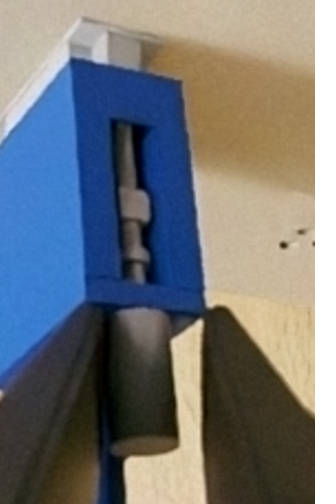

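>>> execute_actions:
  actions:
    - [[1.515,1.632,1.27,-0.142,0.054,3.127,-0.95,-1.227,0.705,0.482,0.1,0.304,1.196,-1],[1.515,1.632,1.27,-0.142,0.054,3.127,-0.95,-1.227,0.705,0.482,0.1,0.304,1.196,-1],[1.49,1.59,1.1,-0.115,0.07,3.105,-0.95,-1.227,0.705,0.482,0.1,0.304,1.196,-1],[1.443,1.553,0.87,-0.066,0.077,3.077,-0.95,-1.227,0.705,0.482,0.1,0.304,1.196,-1],[1.425,1.526,0.77,-0.043,0.084,3.049,-0.95,-1.227,0.705,0.482,0.1,0.304,1.196,-1],[1.407,1.501,0.675,-0.016,0.094,3.021,-0.95,-1.227,0.705,0.482,0.1,0.304,1.196,-1],[1.391,1.479,0.58,0.012,0.105,2.994,-0.95,-1.227,0.705,0.482,0.1,0.304,1.196,-1],[1.375,1.461,0.485,0.042,0.117,2.969,-0.95,-1.227,0.705,0.482,0.1,0.304,1.196,-1],[1.36,1.446,0.39,0.074,0.131,2.947,-0.95,-1.227,0.705,0.482,0.1,0.304,1.196,-1],[1.346,1.434,0.3,0.108,0.146,2.928,-0.95,-1.227,0.705,0.482,0.1,0.304,1.196,-1],[1.334,1.427,0.205,0.143,0.161,2.912,-0.95,-1.227,0.705,0.482,0.1,0.304,1.196,-1],[1.322,1.422,0.115,0.178,0.177,2.9,-0.95,-1.227,0.705,0.482,0.1,0.304,1.196,-1],[1.311,1.42,0.025,0.214,0.194,2.891,-0.95,-1.227,0.705,0.482,0.1,0.304,1.196,-1],[1.322,1.42,0.12,0.178,0.194,2.891,-0.95,-1.227,0.705,0.482,0.1,0.304,1.196,-1],[1.34,1.42,0.29,0.125,0.194,2.891,-0.95,-1.227,0.705,0.482,0.1,0.304,1.196,-1]]
    - [[1.34,1.42,0.29,0.125,0.194,2.891,-0.72,-1.227,0.705,0.482,0.1,0.304,1.196,-1],[1.37,1.455,0.45,0.08,0.177,2.915,-0.72,-1.227,0.705,0.482,0.1,0.304,1.196,-1],[1.415,1.462,0.67,-0.02,0.16,2.927,-0.7,-1.227,0.705,0.482,0.1,0.304,1.196,-1],[1.431,1.47,0.765,-0.048,0.144,2.939,-0.7,-1.227,0.705,0.482,0.1,0.304,1.196,-1],[1.449,1.481,0.86,-0.075,0.129,2.955,-0.65,-1.227,0.705,0.482,0.1,0.304,1.196,-1],[1.47,1.496,0.96,-0.098,0.114,2.974,-0.65,-1.227,0.705,0.482,0.1,0.304,1.196,-1],[1.49,1.515,1.055,-0.119,0.1,2.996,-0.65,-1.227,0.705,0.482,0.1,0.304,1.196,-1],[1.505,1.537,1.155,-0.135,0.088,3.021,-0.65,-1.227,0.705,0.482,0.1,0.304,1.196,-1],[1.52,1.562,1.255,-0.147,0.077,3.048,-0.65,-1.227,0.705,0.482,0.1,0.304,1.196,-1],[1.532,1.589,1.355,-0.156,0.067,3.076,-0.65,-1.227,0.705,0.482,0.1,0.304,1.196,-1],[1.543,1.617,1.455,-0.163,0.06,3.103,-0.65,-1.227,0.705,0.482,0.1,0.304,1.196,-1],[1.552,1.645,1.555,-0.167,0.054,3.127,-0.65,-1.227,0.705,0.482,0.1,0.304,1.196,-1],[1.545,1.642,1.47,-0.152,0.054,3.127,-0.7,-1.227,0.705,0.482,0.1,0.304,1.196,-1],[1.525,1.632,1.27,-0.142,0.054,3.127,-0.74,-1.227,0.705,0.482,0.1,0.304,1.196,-1]]
    - [[1.515,1.632,1.27,-0.142,0.054,3.127,-0.95,-1.227,0.705,0.482,0.1,0.304,1.196,-1],[1.515,1.632,1.27,-0.142,0.054,3.127,-0.95,-1.227,0.705,0.482,0.1,0.304,1.196,-1],[1.49,1.59,1.1,-0.115,0.07,3.105,-0.95,-1.227,0.705,0.482,0.1,0.304,1.196,-1],[1.443,1.553,0.87,-0.066,0.077,3.077,-0.95,-1.227,0.705,0.482,0.1,0.304,1.196,-1],[1.425,1.526,0.77,-0.043,0.084,3.049,-0.95,-1.227,0.705,0.482,0.1,0.304,1.196,-1],[1.407,1.501,0.675,-0.016,0.094,3.021,-0.95,-1.227,0.705,0.482,0.1,0.304,1.196,-1],[1.391,1.479,0.58,0.012,0.105,2.994,-0.95,-1.227,0.705,0.482,0.1,0.304,1.196,-1],[1.375,1.461,0.485,0.042,0.117,2.969,-0.95,-1.227,0.705,0.482,0.1,0.304,1.196,-1],[1.36,1.446,0.39,0.074,0.131,2.947,-0.95,-1.227,0.705,0.482,0.1,0.304,1.196,-1],[1.346,1.434,0.3,0.108,0.146,2.928,-0.95,-1.227,0.705,0.482,0.1,0.304,1.196,-1],[1.334,1.427,0.205,0.143,0.161,2.912,-0.95,-1.227,0.705,0.482,0.1,0.304,1.196,-1],[1.322,1.422,0.115,0.178,0.177,2.9,-0.95,-1.227,0.705,0.482,0.1,0.304,1.196,-1],[1.311,1.42,0.025,0.214,0.194,2.891,-0.95,-1.227,0.705,0.482,0.1,0.304,1.196,-1],[1.322,1.42,0.12,0.178,0.194,2.891,-0.95,-1.227,0.705,0.482,0.1,0.304,1.196,-1],[1.34,1.42,0.29,0.125,0.194,2.891,-0.95,-1.227,0.705,0.482,0.1,0.304,1.196,-1]]
    - [[1.34,1.42,0.29,0.125,0.194,2.891,-0.72,-1.227,0.705,0.482,0.1,0.304,1.196,-1],[1.37,1.455,0.45,0.08,0.177,2.915,-0.72,-1.227,0.705,0.482,0.1,0.304,1.196,-1],[1.415,1.462,0.67,-0.02,0.16,2.927,-0.7,-1.227,0.705,0.482,0.1,0.304,1.196,-1],[1.431,1.47,0.765,-0.048,0.144,2.939,-0.7,-1.227,0.705,0.482,0.1,0.304,1.196,-1],[1.449,1.481,0.86,-0.075,0.129,2.955,-0.65,-1.227,0.705,0.482,0.1,0.304,1.196,-1],[1.47,1.496,0.96,-0.098,0.114,2.974,-0.65,-1.227,0.705,0.482,0.1,0.304,1.196,-1],[1.49,1.515,1.055,-0.119,0.1,2.996,-0.65,-1.227,0.705,0.482,0.1,0.304,1.196,-1],[1.505,1.537,1.155,-0.135,0.088,3.021,-0.65,-1.227,0.705,0.482,0.1,0.304,1.196,-1],[1.52,1.562,1.255,-0.147,0.077,3.048,-0.65,-1.227,0.705,0.482,0.1,0.304,1.196,-1],[1.532,1.589,1.355,-0.156,0.067,3.076,-0.65,-1.227,0.705,0.482,0.1,0.304,1.196,-1],[1.543,1.617,1.455,-0.163,0.06,3.103,-0.65,-1.227,0.705,0.482,0.1,0.304,1.196,-1],[1.552,1.645,1.555,-0.167,0.054,3.127,-0.65,-1.227,0.705,0.482,0.1,0.304,1.196,-1],[1.545,1.642,1.47,-0.152,0.054,3.127,-0.7,-1.227,0.705,0.482,0.1,0.304,1.196,-1],[1.525,1.632,1.27,-0.142,0.054,3.127,-0.74,-1.227,0.705,0.482,0.1,0.304,1.196,-1]]
    - [[1.515,1.632,1.27,-0.142,0.054,3.127,-0.95,-1.227,0.705,0.482,0.1,0.304,1.196,-1],[1.515,1.632,1.27,-0.142,0.054,3.127,-0.95,-1.227,0.705,0.482,0.1,0.304,1.196,-1],[1.49,1.59,1.1,-0.115,0.07,3.105,-0.95,-1.227,0.705,0.482,0.1,0.304,1.196,-1],[1.443,1.553,0.87,-0.066,0.077,3.077,-0.95,-1.227,0.705,0.482,0.1,0.304,1.196,-1],[1.425,1.526,0.77,-0.043,0.084,3.049,-0.95,-1.227,0.705,0.482,0.1,0.304,1.196,-1],[1.407,1.501,0.675,-0.016,0.094,3.021,-0.95,-1.227,0.705,0.482,0.1,0.304,1.196,-1],[1.391,1.479,0.58,0.012,0.105,2.994,-0.95,-1.227,0.705,0.482,0.1,0.304,1.196,-1],[1.375,1.461,0.485,0.042,0.117,2.969,-0.95,-1.227,0.705,0.482,0.1,0.304,1.196,-1],[1.36,1.446,0.39,0.074,0.131,2.947,-0.95,-1.227,0.705,0.482,0.1,0.304,1.196,-1],[1.346,1.434,0.3,0.108,0.146,2.928,-0.95,-1.227,0.705,0.482,0.1,0.304,1.196,-1],[1.334,1.427,0.205,0.143,0.161,2.912,-0.95,-1.227,0.705,0.482,0.1,0.304,1.196,-1],[1.322,1.422,0.115,0.178,0.177,2.9,-0.95,-1.227,0.705,0.482,0.1,0.304,1.196,-1],[1.311,1.42,0.025,0.214,0.194,2.891,-0.95,-1.227,0.705,0.482,0.1,0.304,1.196,-1],[1.322,1.42,0.12,0.178,0.194,2.891,-0.95,-1.227,0.705,0.482,0.1,0.304,1.196,-1],[1.34,1.42,0.29,0.125,0.194,2.891,-0.95,-1.227,0.705,0.482,0.1,0.304,1.196,-1]]
    - [[1.34,1.42,0.29,0.125,0.194,2.891,-0.72,-1.227,0.705,0.482,0.1,0.304,1.196,-1],[1.37,1.455,0.45,0.08,0.177,2.915,-0.72,-1.227,0.705,0.482,0.1,0.304,1.196,-1],[1.415,1.462,0.67,-0.02,0.16,2.927,-0.7,-1.227,0.705,0.482,0.1,0.304,1.196,-1],[1.431,1.47,0.765,-0.048,0.144,2.939,-0.7,-1.227,0.705,0.482,0.1,0.304,1.196,-1],[1.449,1.481,0.86,-0.075,0.129,2.955,-0.65,-1.227,0.705,0.482,0.1,0.304,1.196,-1],[1.47,1.496,0.96,-0.098,0.114,2.974,-0.65,-1.227,0.705,0.482,0.1,0.304,1.196,-1],[1.49,1.515,1.055,-0.119,0.1,2.996,-0.65,-1.227,0.705,0.482,0.1,0.304,1.196,-1],[1.505,1.537,1.155,-0.135,0.088,3.021,-0.65,-1.227,0.705,0.482,0.1,0.304,1.196,-1],[1.52,1.562,1.255,-0.147,0.077,3.048,-0.65,-1.227,0.705,0.482,0.1,0.304,1.196,-1],[1.532,1.589,1.355,-0.156,0.067,3.076,-0.65,-1.227,0.705,0.482,0.1,0.304,1.196,-1],[1.543,1.617,1.455,-0.163,0.06,3.103,-0.65,-1.227,0.705,0.482,0.1,0.304,1.196,-1],[1.552,1.645,1.555,-0.167,0.054,3.127,-0.65,-1.227,0.705,0.482,0.1,0.304,1.196,-1],[1.545,1.642,1.47,-0.152,0.054,3.127,-0.7,-1.227,0.705,0.482,0.1,0.304,1.196,-1],[1.525,1.632,1.27,-0.142,0.054,3.127,-0.74,-1.227,0.705,0.482,0.1,0.304,1.196,-1]]
    - [[1.515,1.632,1.27,-0.142,0.054,3.127,-0.95,-1.227,0.705,0.482,0.1,0.304,1.196,-1],[1.515,1.632,1.27,-0.142,0.054,3.127,-0.95,-1.227,0.705,0.482,0.1,0.304,1.196,-1],[1.49,1.59,1.1,-0.115,0.07,3.105,-0.95,-1.227,0.705,0.482,0.1,0.304,1.196,-1],[1.443,1.553,0.87,-0.066,0.077,3.077,-0.95,-1.227,0.705,0.482,0.1,0.304,1.196,-1],[1.425,1.526,0.77,-0.043,0.084,3.049,-0.95,-1.227,0.705,0.482,0.1,0.304,1.196,-1],[1.407,1.501,0.675,-0.016,0.094,3.021,-0.95,-1.227,0.705,0.482,0.1,0.304,1.196,-1],[1.391,1.479,0.58,0.012,0.105,2.994,-0.95,-1.227,0.705,0.482,0.1,0.304,1.196,-1],[1.375,1.461,0.485,0.042,0.117,2.969,-0.95,-1.227,0.705,0.482,0.1,0.304,1.196,-1],[1.36,1.446,0.39,0.074,0.131,2.947,-0.95,-1.227,0.705,0.482,0.1,0.304,1.196,-1],[1.346,1.434,0.3,0.108,0.146,2.928,-0.95,-1.227,0.705,0.482,0.1,0.304,1.196,-1],[1.334,1.427,0.205,0.143,0.161,2.912,-0.95,-1.227,0.705,0.482,0.1,0.304,1.196,-1],[1.322,1.422,0.115,0.178,0.177,2.9,-0.95,-1.227,0.705,0.482,0.1,0.304,1.196,-1],[1.311,1.42,0.025,0.214,0.194,2.891,-0.95,-1.227,0.705,0.482,0.1,0.304,1.196,-1],[1.322,1.42,0.12,0.178,0.194,2.891,-0.95,-1.227,0.705,0.482,0.1,0.304,1.196,-1],[1.34,1.42,0.29,0.125,0.194,2.891,-0.95,-1.227,0.705,0.482,0.1,0.304,1.196,-1]]
    - [[1.34,1.42,0.29,0.125,0.194,2.891,-0.72,-1.227,0.705,0.482,0.1,0.304,1.196,-1],[1.37,1.455,0.45,0.08,0.177,2.915,-0.72,-1.227,0.705,0.482,0.1,0.304,1.196,-1],[1.415,1.462,0.67,-0.02,0.16,2.927,-0.7,-1.227,0.705,0.482,0.1,0.304,1.196,-1],[1.431,1.47,0.765,-0.048,0.144,2.939,-0.7,-1.227,0.705,0.482,0.1,0.304,1.196,-1],[1.449,1.481,0.86,-0.075,0.129,2.955,-0.65,-1.227,0.705,0.482,0.1,0.304,1.196,-1],[1.47,1.496,0.96,-0.098,0.114,2.974,-0.65,-1.227,0.705,0.482,0.1,0.304,1.196,-1],[1.49,1.515,1.055,-0.119,0.1,2.996,-0.65,-1.227,0.705,0.482,0.1,0.304,1.196,-1],[1.505,1.537,1.155,-0.135,0.088,3.021,-0.65,-1.227,0.705,0.482,0.1,0.304,1.196,-1],[1.52,1.562,1.255,-0.147,0.077,3.048,-0.65,-1.227,0.705,0.482,0.1,0.304,1.196,-1],[1.532,1.589,1.355,-0.156,0.067,3.076,-0.65,-1.227,0.705,0.482,0.1,0.304,1.196,-1],[1.543,1.617,1.455,-0.163,0.06,3.103,-0.65,-1.227,0.705,0.482,0.1,0.304,1.196,-1],[1.552,1.645,1.555,-0.167,0.054,3.127,-0.65,-1.227,0.705,0.482,0.1,0.304,1.196,-1],[1.545,1.642,1.47,-0.152,0.054,3.127,-0.7,-1.227,0.705,0.482,0.1,0.304,1.196,-1],[1.525,1.632,1.27,-0.142,0.054,3.127,-0.74,-1.227,0.705,0.482,0.1,0.304,1.196,-1]]
    - [[1.515,1.632,1.27,-0.142,0.054,3.127,-0.95,-1.227,0.705,0.482,0.1,0.304,1.196,-1],[1.515,1.632,1.27,-0.142,0.054,3.127,-0.95,-1.227,0.705,0.482,0.1,0.304,1.196,-1],[1.49,1.59,1.1,-0.115,0.07,3.105,-0.95,-1.227,0.705,0.482,0.1,0.304,1.196,-1],[1.443,1.553,0.87,-0.066,0.077,3.077,-0.95,-1.227,0.705,0.482,0.1,0.304,1.196,-1],[1.425,1.526,0.77,-0.043,0.084,3.049,-0.95,-1.227,0.705,0.482,0.1,0.304,1.196,-1],[1.407,1.501,0.675,-0.016,0.094,3.021,-0.95,-1.227,0.705,0.482,0.1,0.304,1.196,-1],[1.391,1.479,0.58,0.012,0.105,2.994,-0.95,-1.227,0.705,0.482,0.1,0.304,1.196,-1],[1.375,1.461,0.485,0.042,0.117,2.969,-0.95,-1.227,0.705,0.482,0.1,0.304,1.196,-1],[1.36,1.446,0.39,0.074,0.131,2.947,-0.95,-1.227,0.705,0.482,0.1,0.304,1.196,-1],[1.346,1.434,0.3,0.108,0.146,2.928,-0.95,-1.227,0.705,0.482,0.1,0.304,1.196,-1],[1.334,1.427,0.205,0.143,0.161,2.912,-0.95,-1.227,0.705,0.482,0.1,0.304,1.196,-1],[1.322,1.422,0.115,0.178,0.177,2.9,-0.95,-1.227,0.705,0.482,0.1,0.304,1.196,-1],[1.311,1.42,0.025,0.214,0.194,2.891,-0.95,-1.227,0.705,0.482,0.1,0.304,1.196,-1],[1.322,1.42,0.12,0.178,0.194,2.891,-0.95,-1.227,0.705,0.482,0.1,0.304,1.196,-1],[1.34,1.42,0.29,0.125,0.194,2.891,-0.95,-1.227,0.705,0.482,0.1,0.304,1.196,-1]]

>>> zoom_image:
  camera: "cam_left_wrist"
  region: [230,180,390,360]

Scene clock: 275.03 s.
left_arm: end_effector_position=(+0.5405, +0.2952, +0.1197) grip_measured=-0.839 end_effector_quat_wxyz=(+0.636, +0.067, +0.768, +0.028) | right_arm: end_effector_position=(+0.1015, -0.3171, +0.3603) grip_measured=-1.000 end_effector_quat_wxyz=(-0.093, +0.172, +0.980, +0.026)
Joint names: [wrist pitch, elbow, wrist roll, wrist yaw, waist, shoulder]
Joint positions: left_arm=[1.366 1.438 0.326 0.1   0.184 2.903 0.007] | right_arm=[-1.227  0.705  0.482  0.1    0.304  1.196  0.   ]
Joint velocities: left_arm=[-0.183 -0.017 -0.374  0.579  0.212 -0.125  0.001] | right_arm=[-0.022  0.002  0.051 -0.022  0.017  0.002  0.   ]
Joint targets: left_arm=[1.340 1.420 0.290 0.125 0.194 2.891] | right_arm=[-1.227 0.705 0.482 0.100 0.304 1.196]
Joint stiffness scale: left_arm=[1. 1. 1. 1. 1. 1.] | right_arm=[1. 1. 1. 1. 1. 1.]
camera_calibration (this result's frames):
cam_left_wrist: T_world_to_cam=[[-0.0715804, -0.98913, -0.128441, 0.345718], [-0.866441, 0.125454, -0.483261, 0.509475], [0.494121, 0.0766947, -0.866004, -0.0486359], [0, 0, 0, 1]] pos_world=[0.490209, 0.281774, 0.248495]

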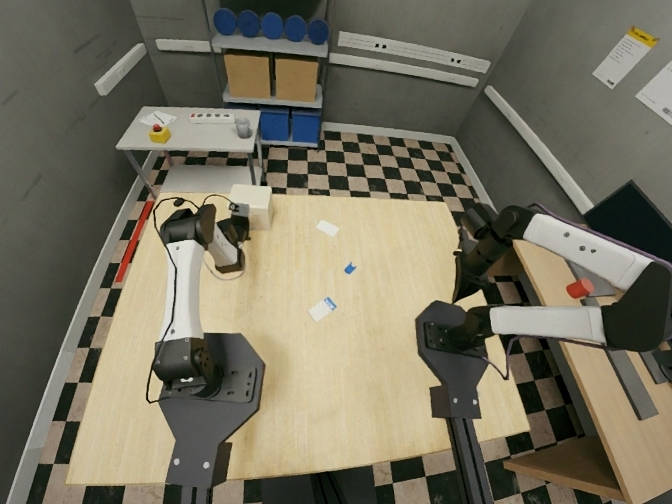

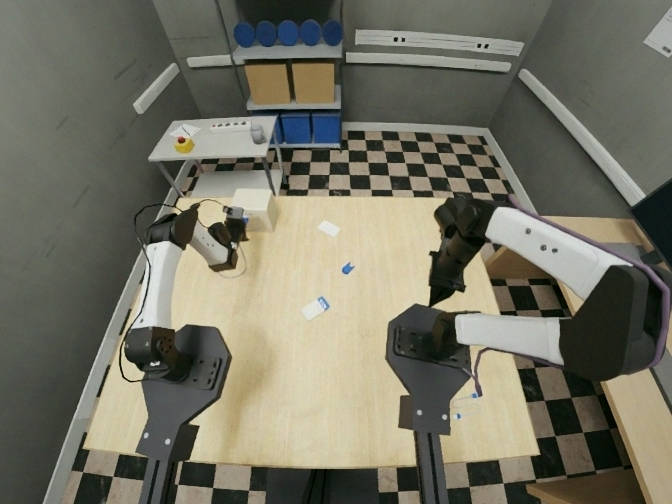

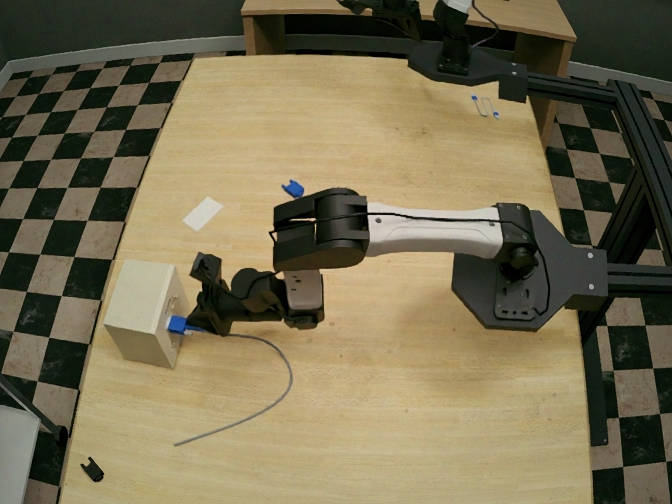

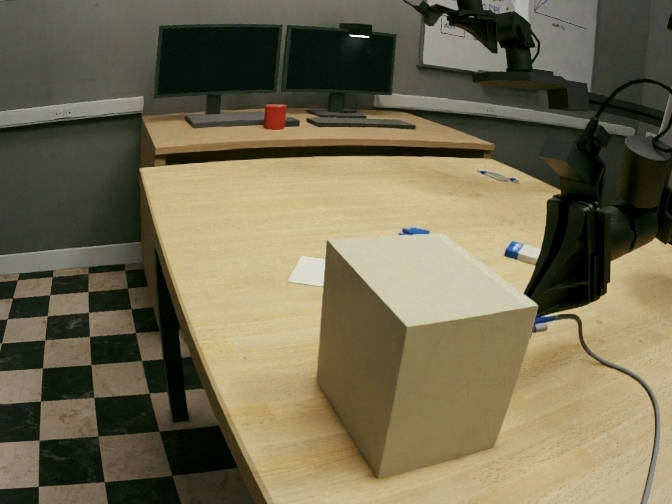

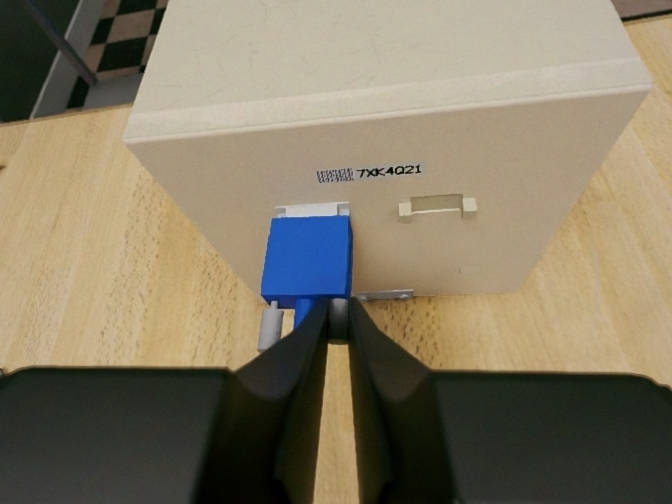

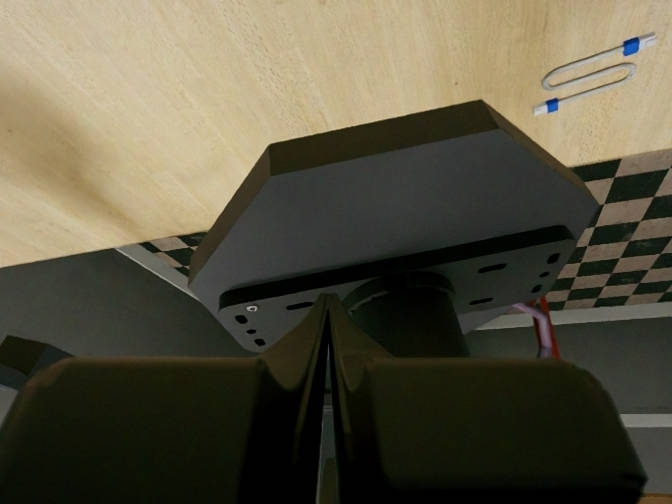

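Region (230, 180, 390, 360) of cam_left_wrist's 672x504 image, scaled by 2.800, with more detail than that image has.

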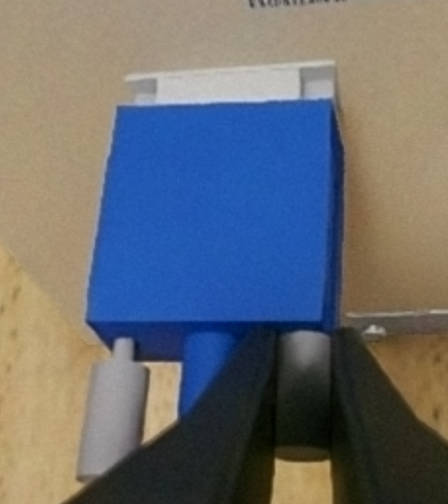

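>>> execute_actions:
  actions: []

Scene clock: 277.57 s.
left_arm: end_effector_position=(+0.5402, +0.2933, +0.1192) grip_measured=-0.839 end_effector_quat_wxyz=(+0.636, +0.060, +0.769, +0.014) | right_arm: end_effector_position=(+0.1015, -0.3171, +0.3603) grip_measured=-1.000 end_effector_quat_wxyz=(-0.093, +0.172, +0.980, +0.026)
Joint names: [wrist pitch, elbow, wrist roll, wrist yaw, waist, shoulder]
Joint positions: left_arm=[1.36  1.437 0.298 0.117 0.188 2.901 0.007] | right_arm=[-1.227  0.705  0.482  0.1    0.304  1.196  0.   ]
Joint velocities: left_arm=[-0.022  0.007  0.007 -0.037  0.012 -0.012  0.   ] | right_arm=[ 0.022 -0.002  0.066  0.051 -0.022 -0.002  0.   ]
Joint targets: left_arm=[1.340 1.420 0.290 0.125 0.194 2.891] | right_arm=[-1.227 0.705 0.482 0.100 0.304 1.196]
Joint stiffness scale: left_arm=[1. 1. 1. 1. 1. 1.] | right_arm=[1. 1. 1. 1. 1. 1.]
camera_calibration (this result's frames):
cam_left_wrist: T_world_to_cam=[[-0.0798621, -0.992038, -0.097381, 0.345393], [-0.867315, 0.117307, -0.48374, 0.512183], [0.491311, 0.0458275, -0.869777, -0.0377591], [0, 0, 0, 1]] pos_world=[0.49036, 0.28429, 0.248556]

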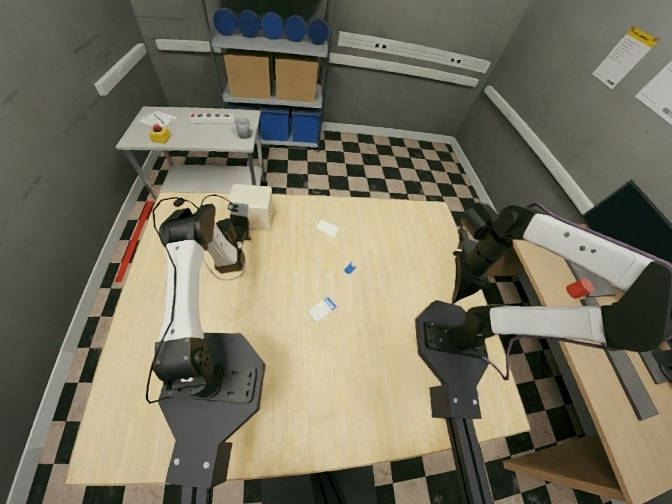

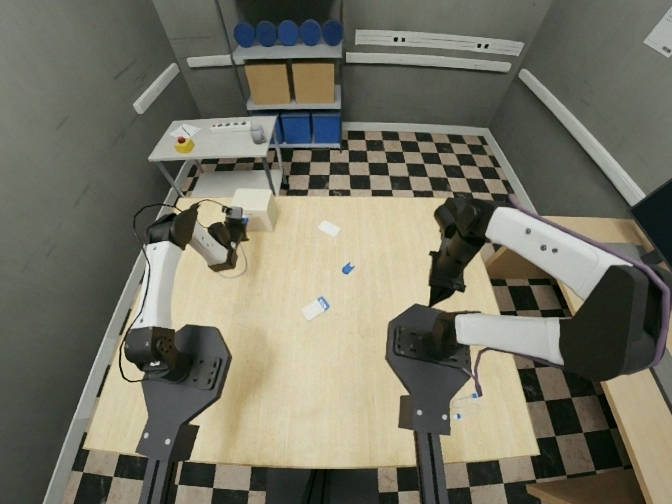

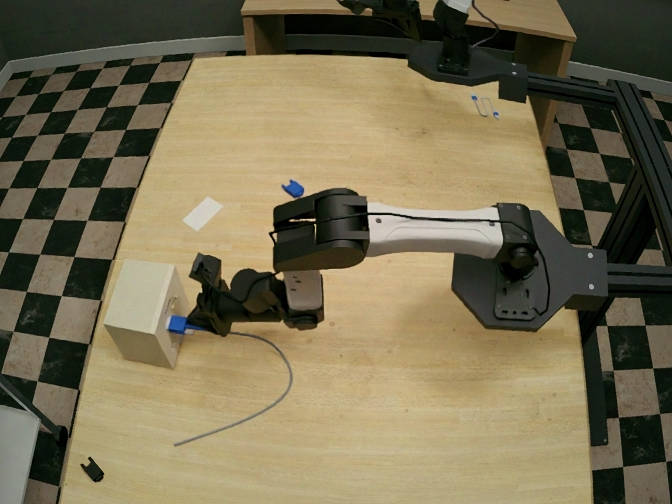

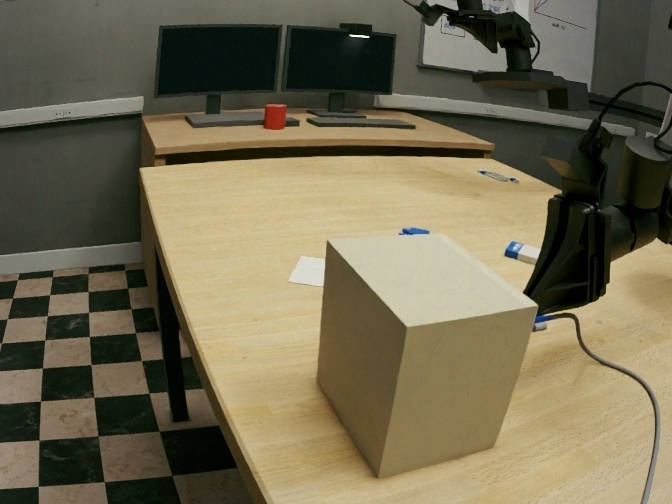

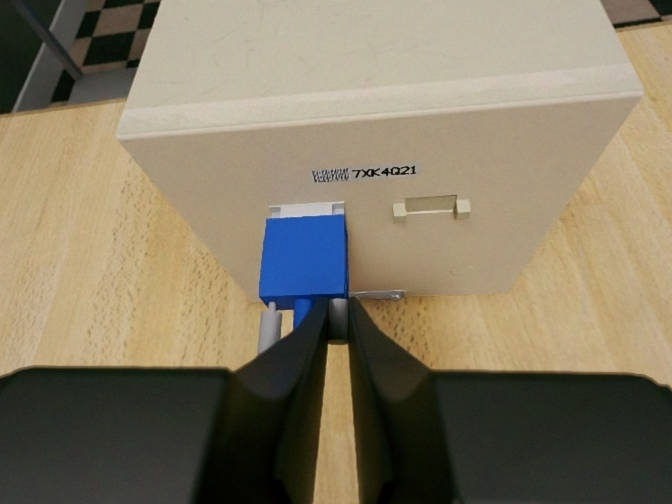

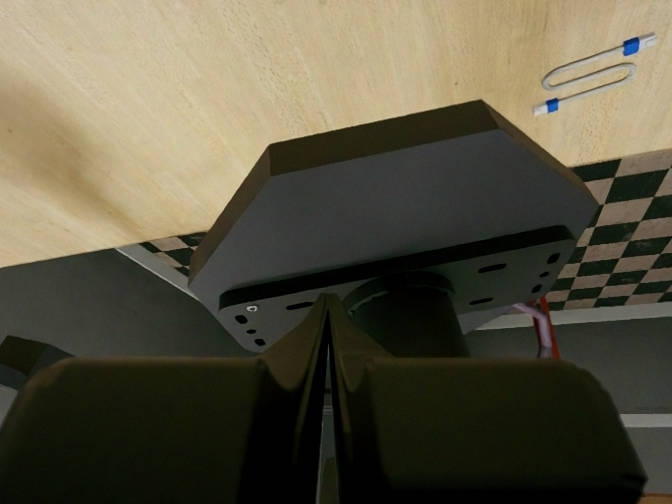

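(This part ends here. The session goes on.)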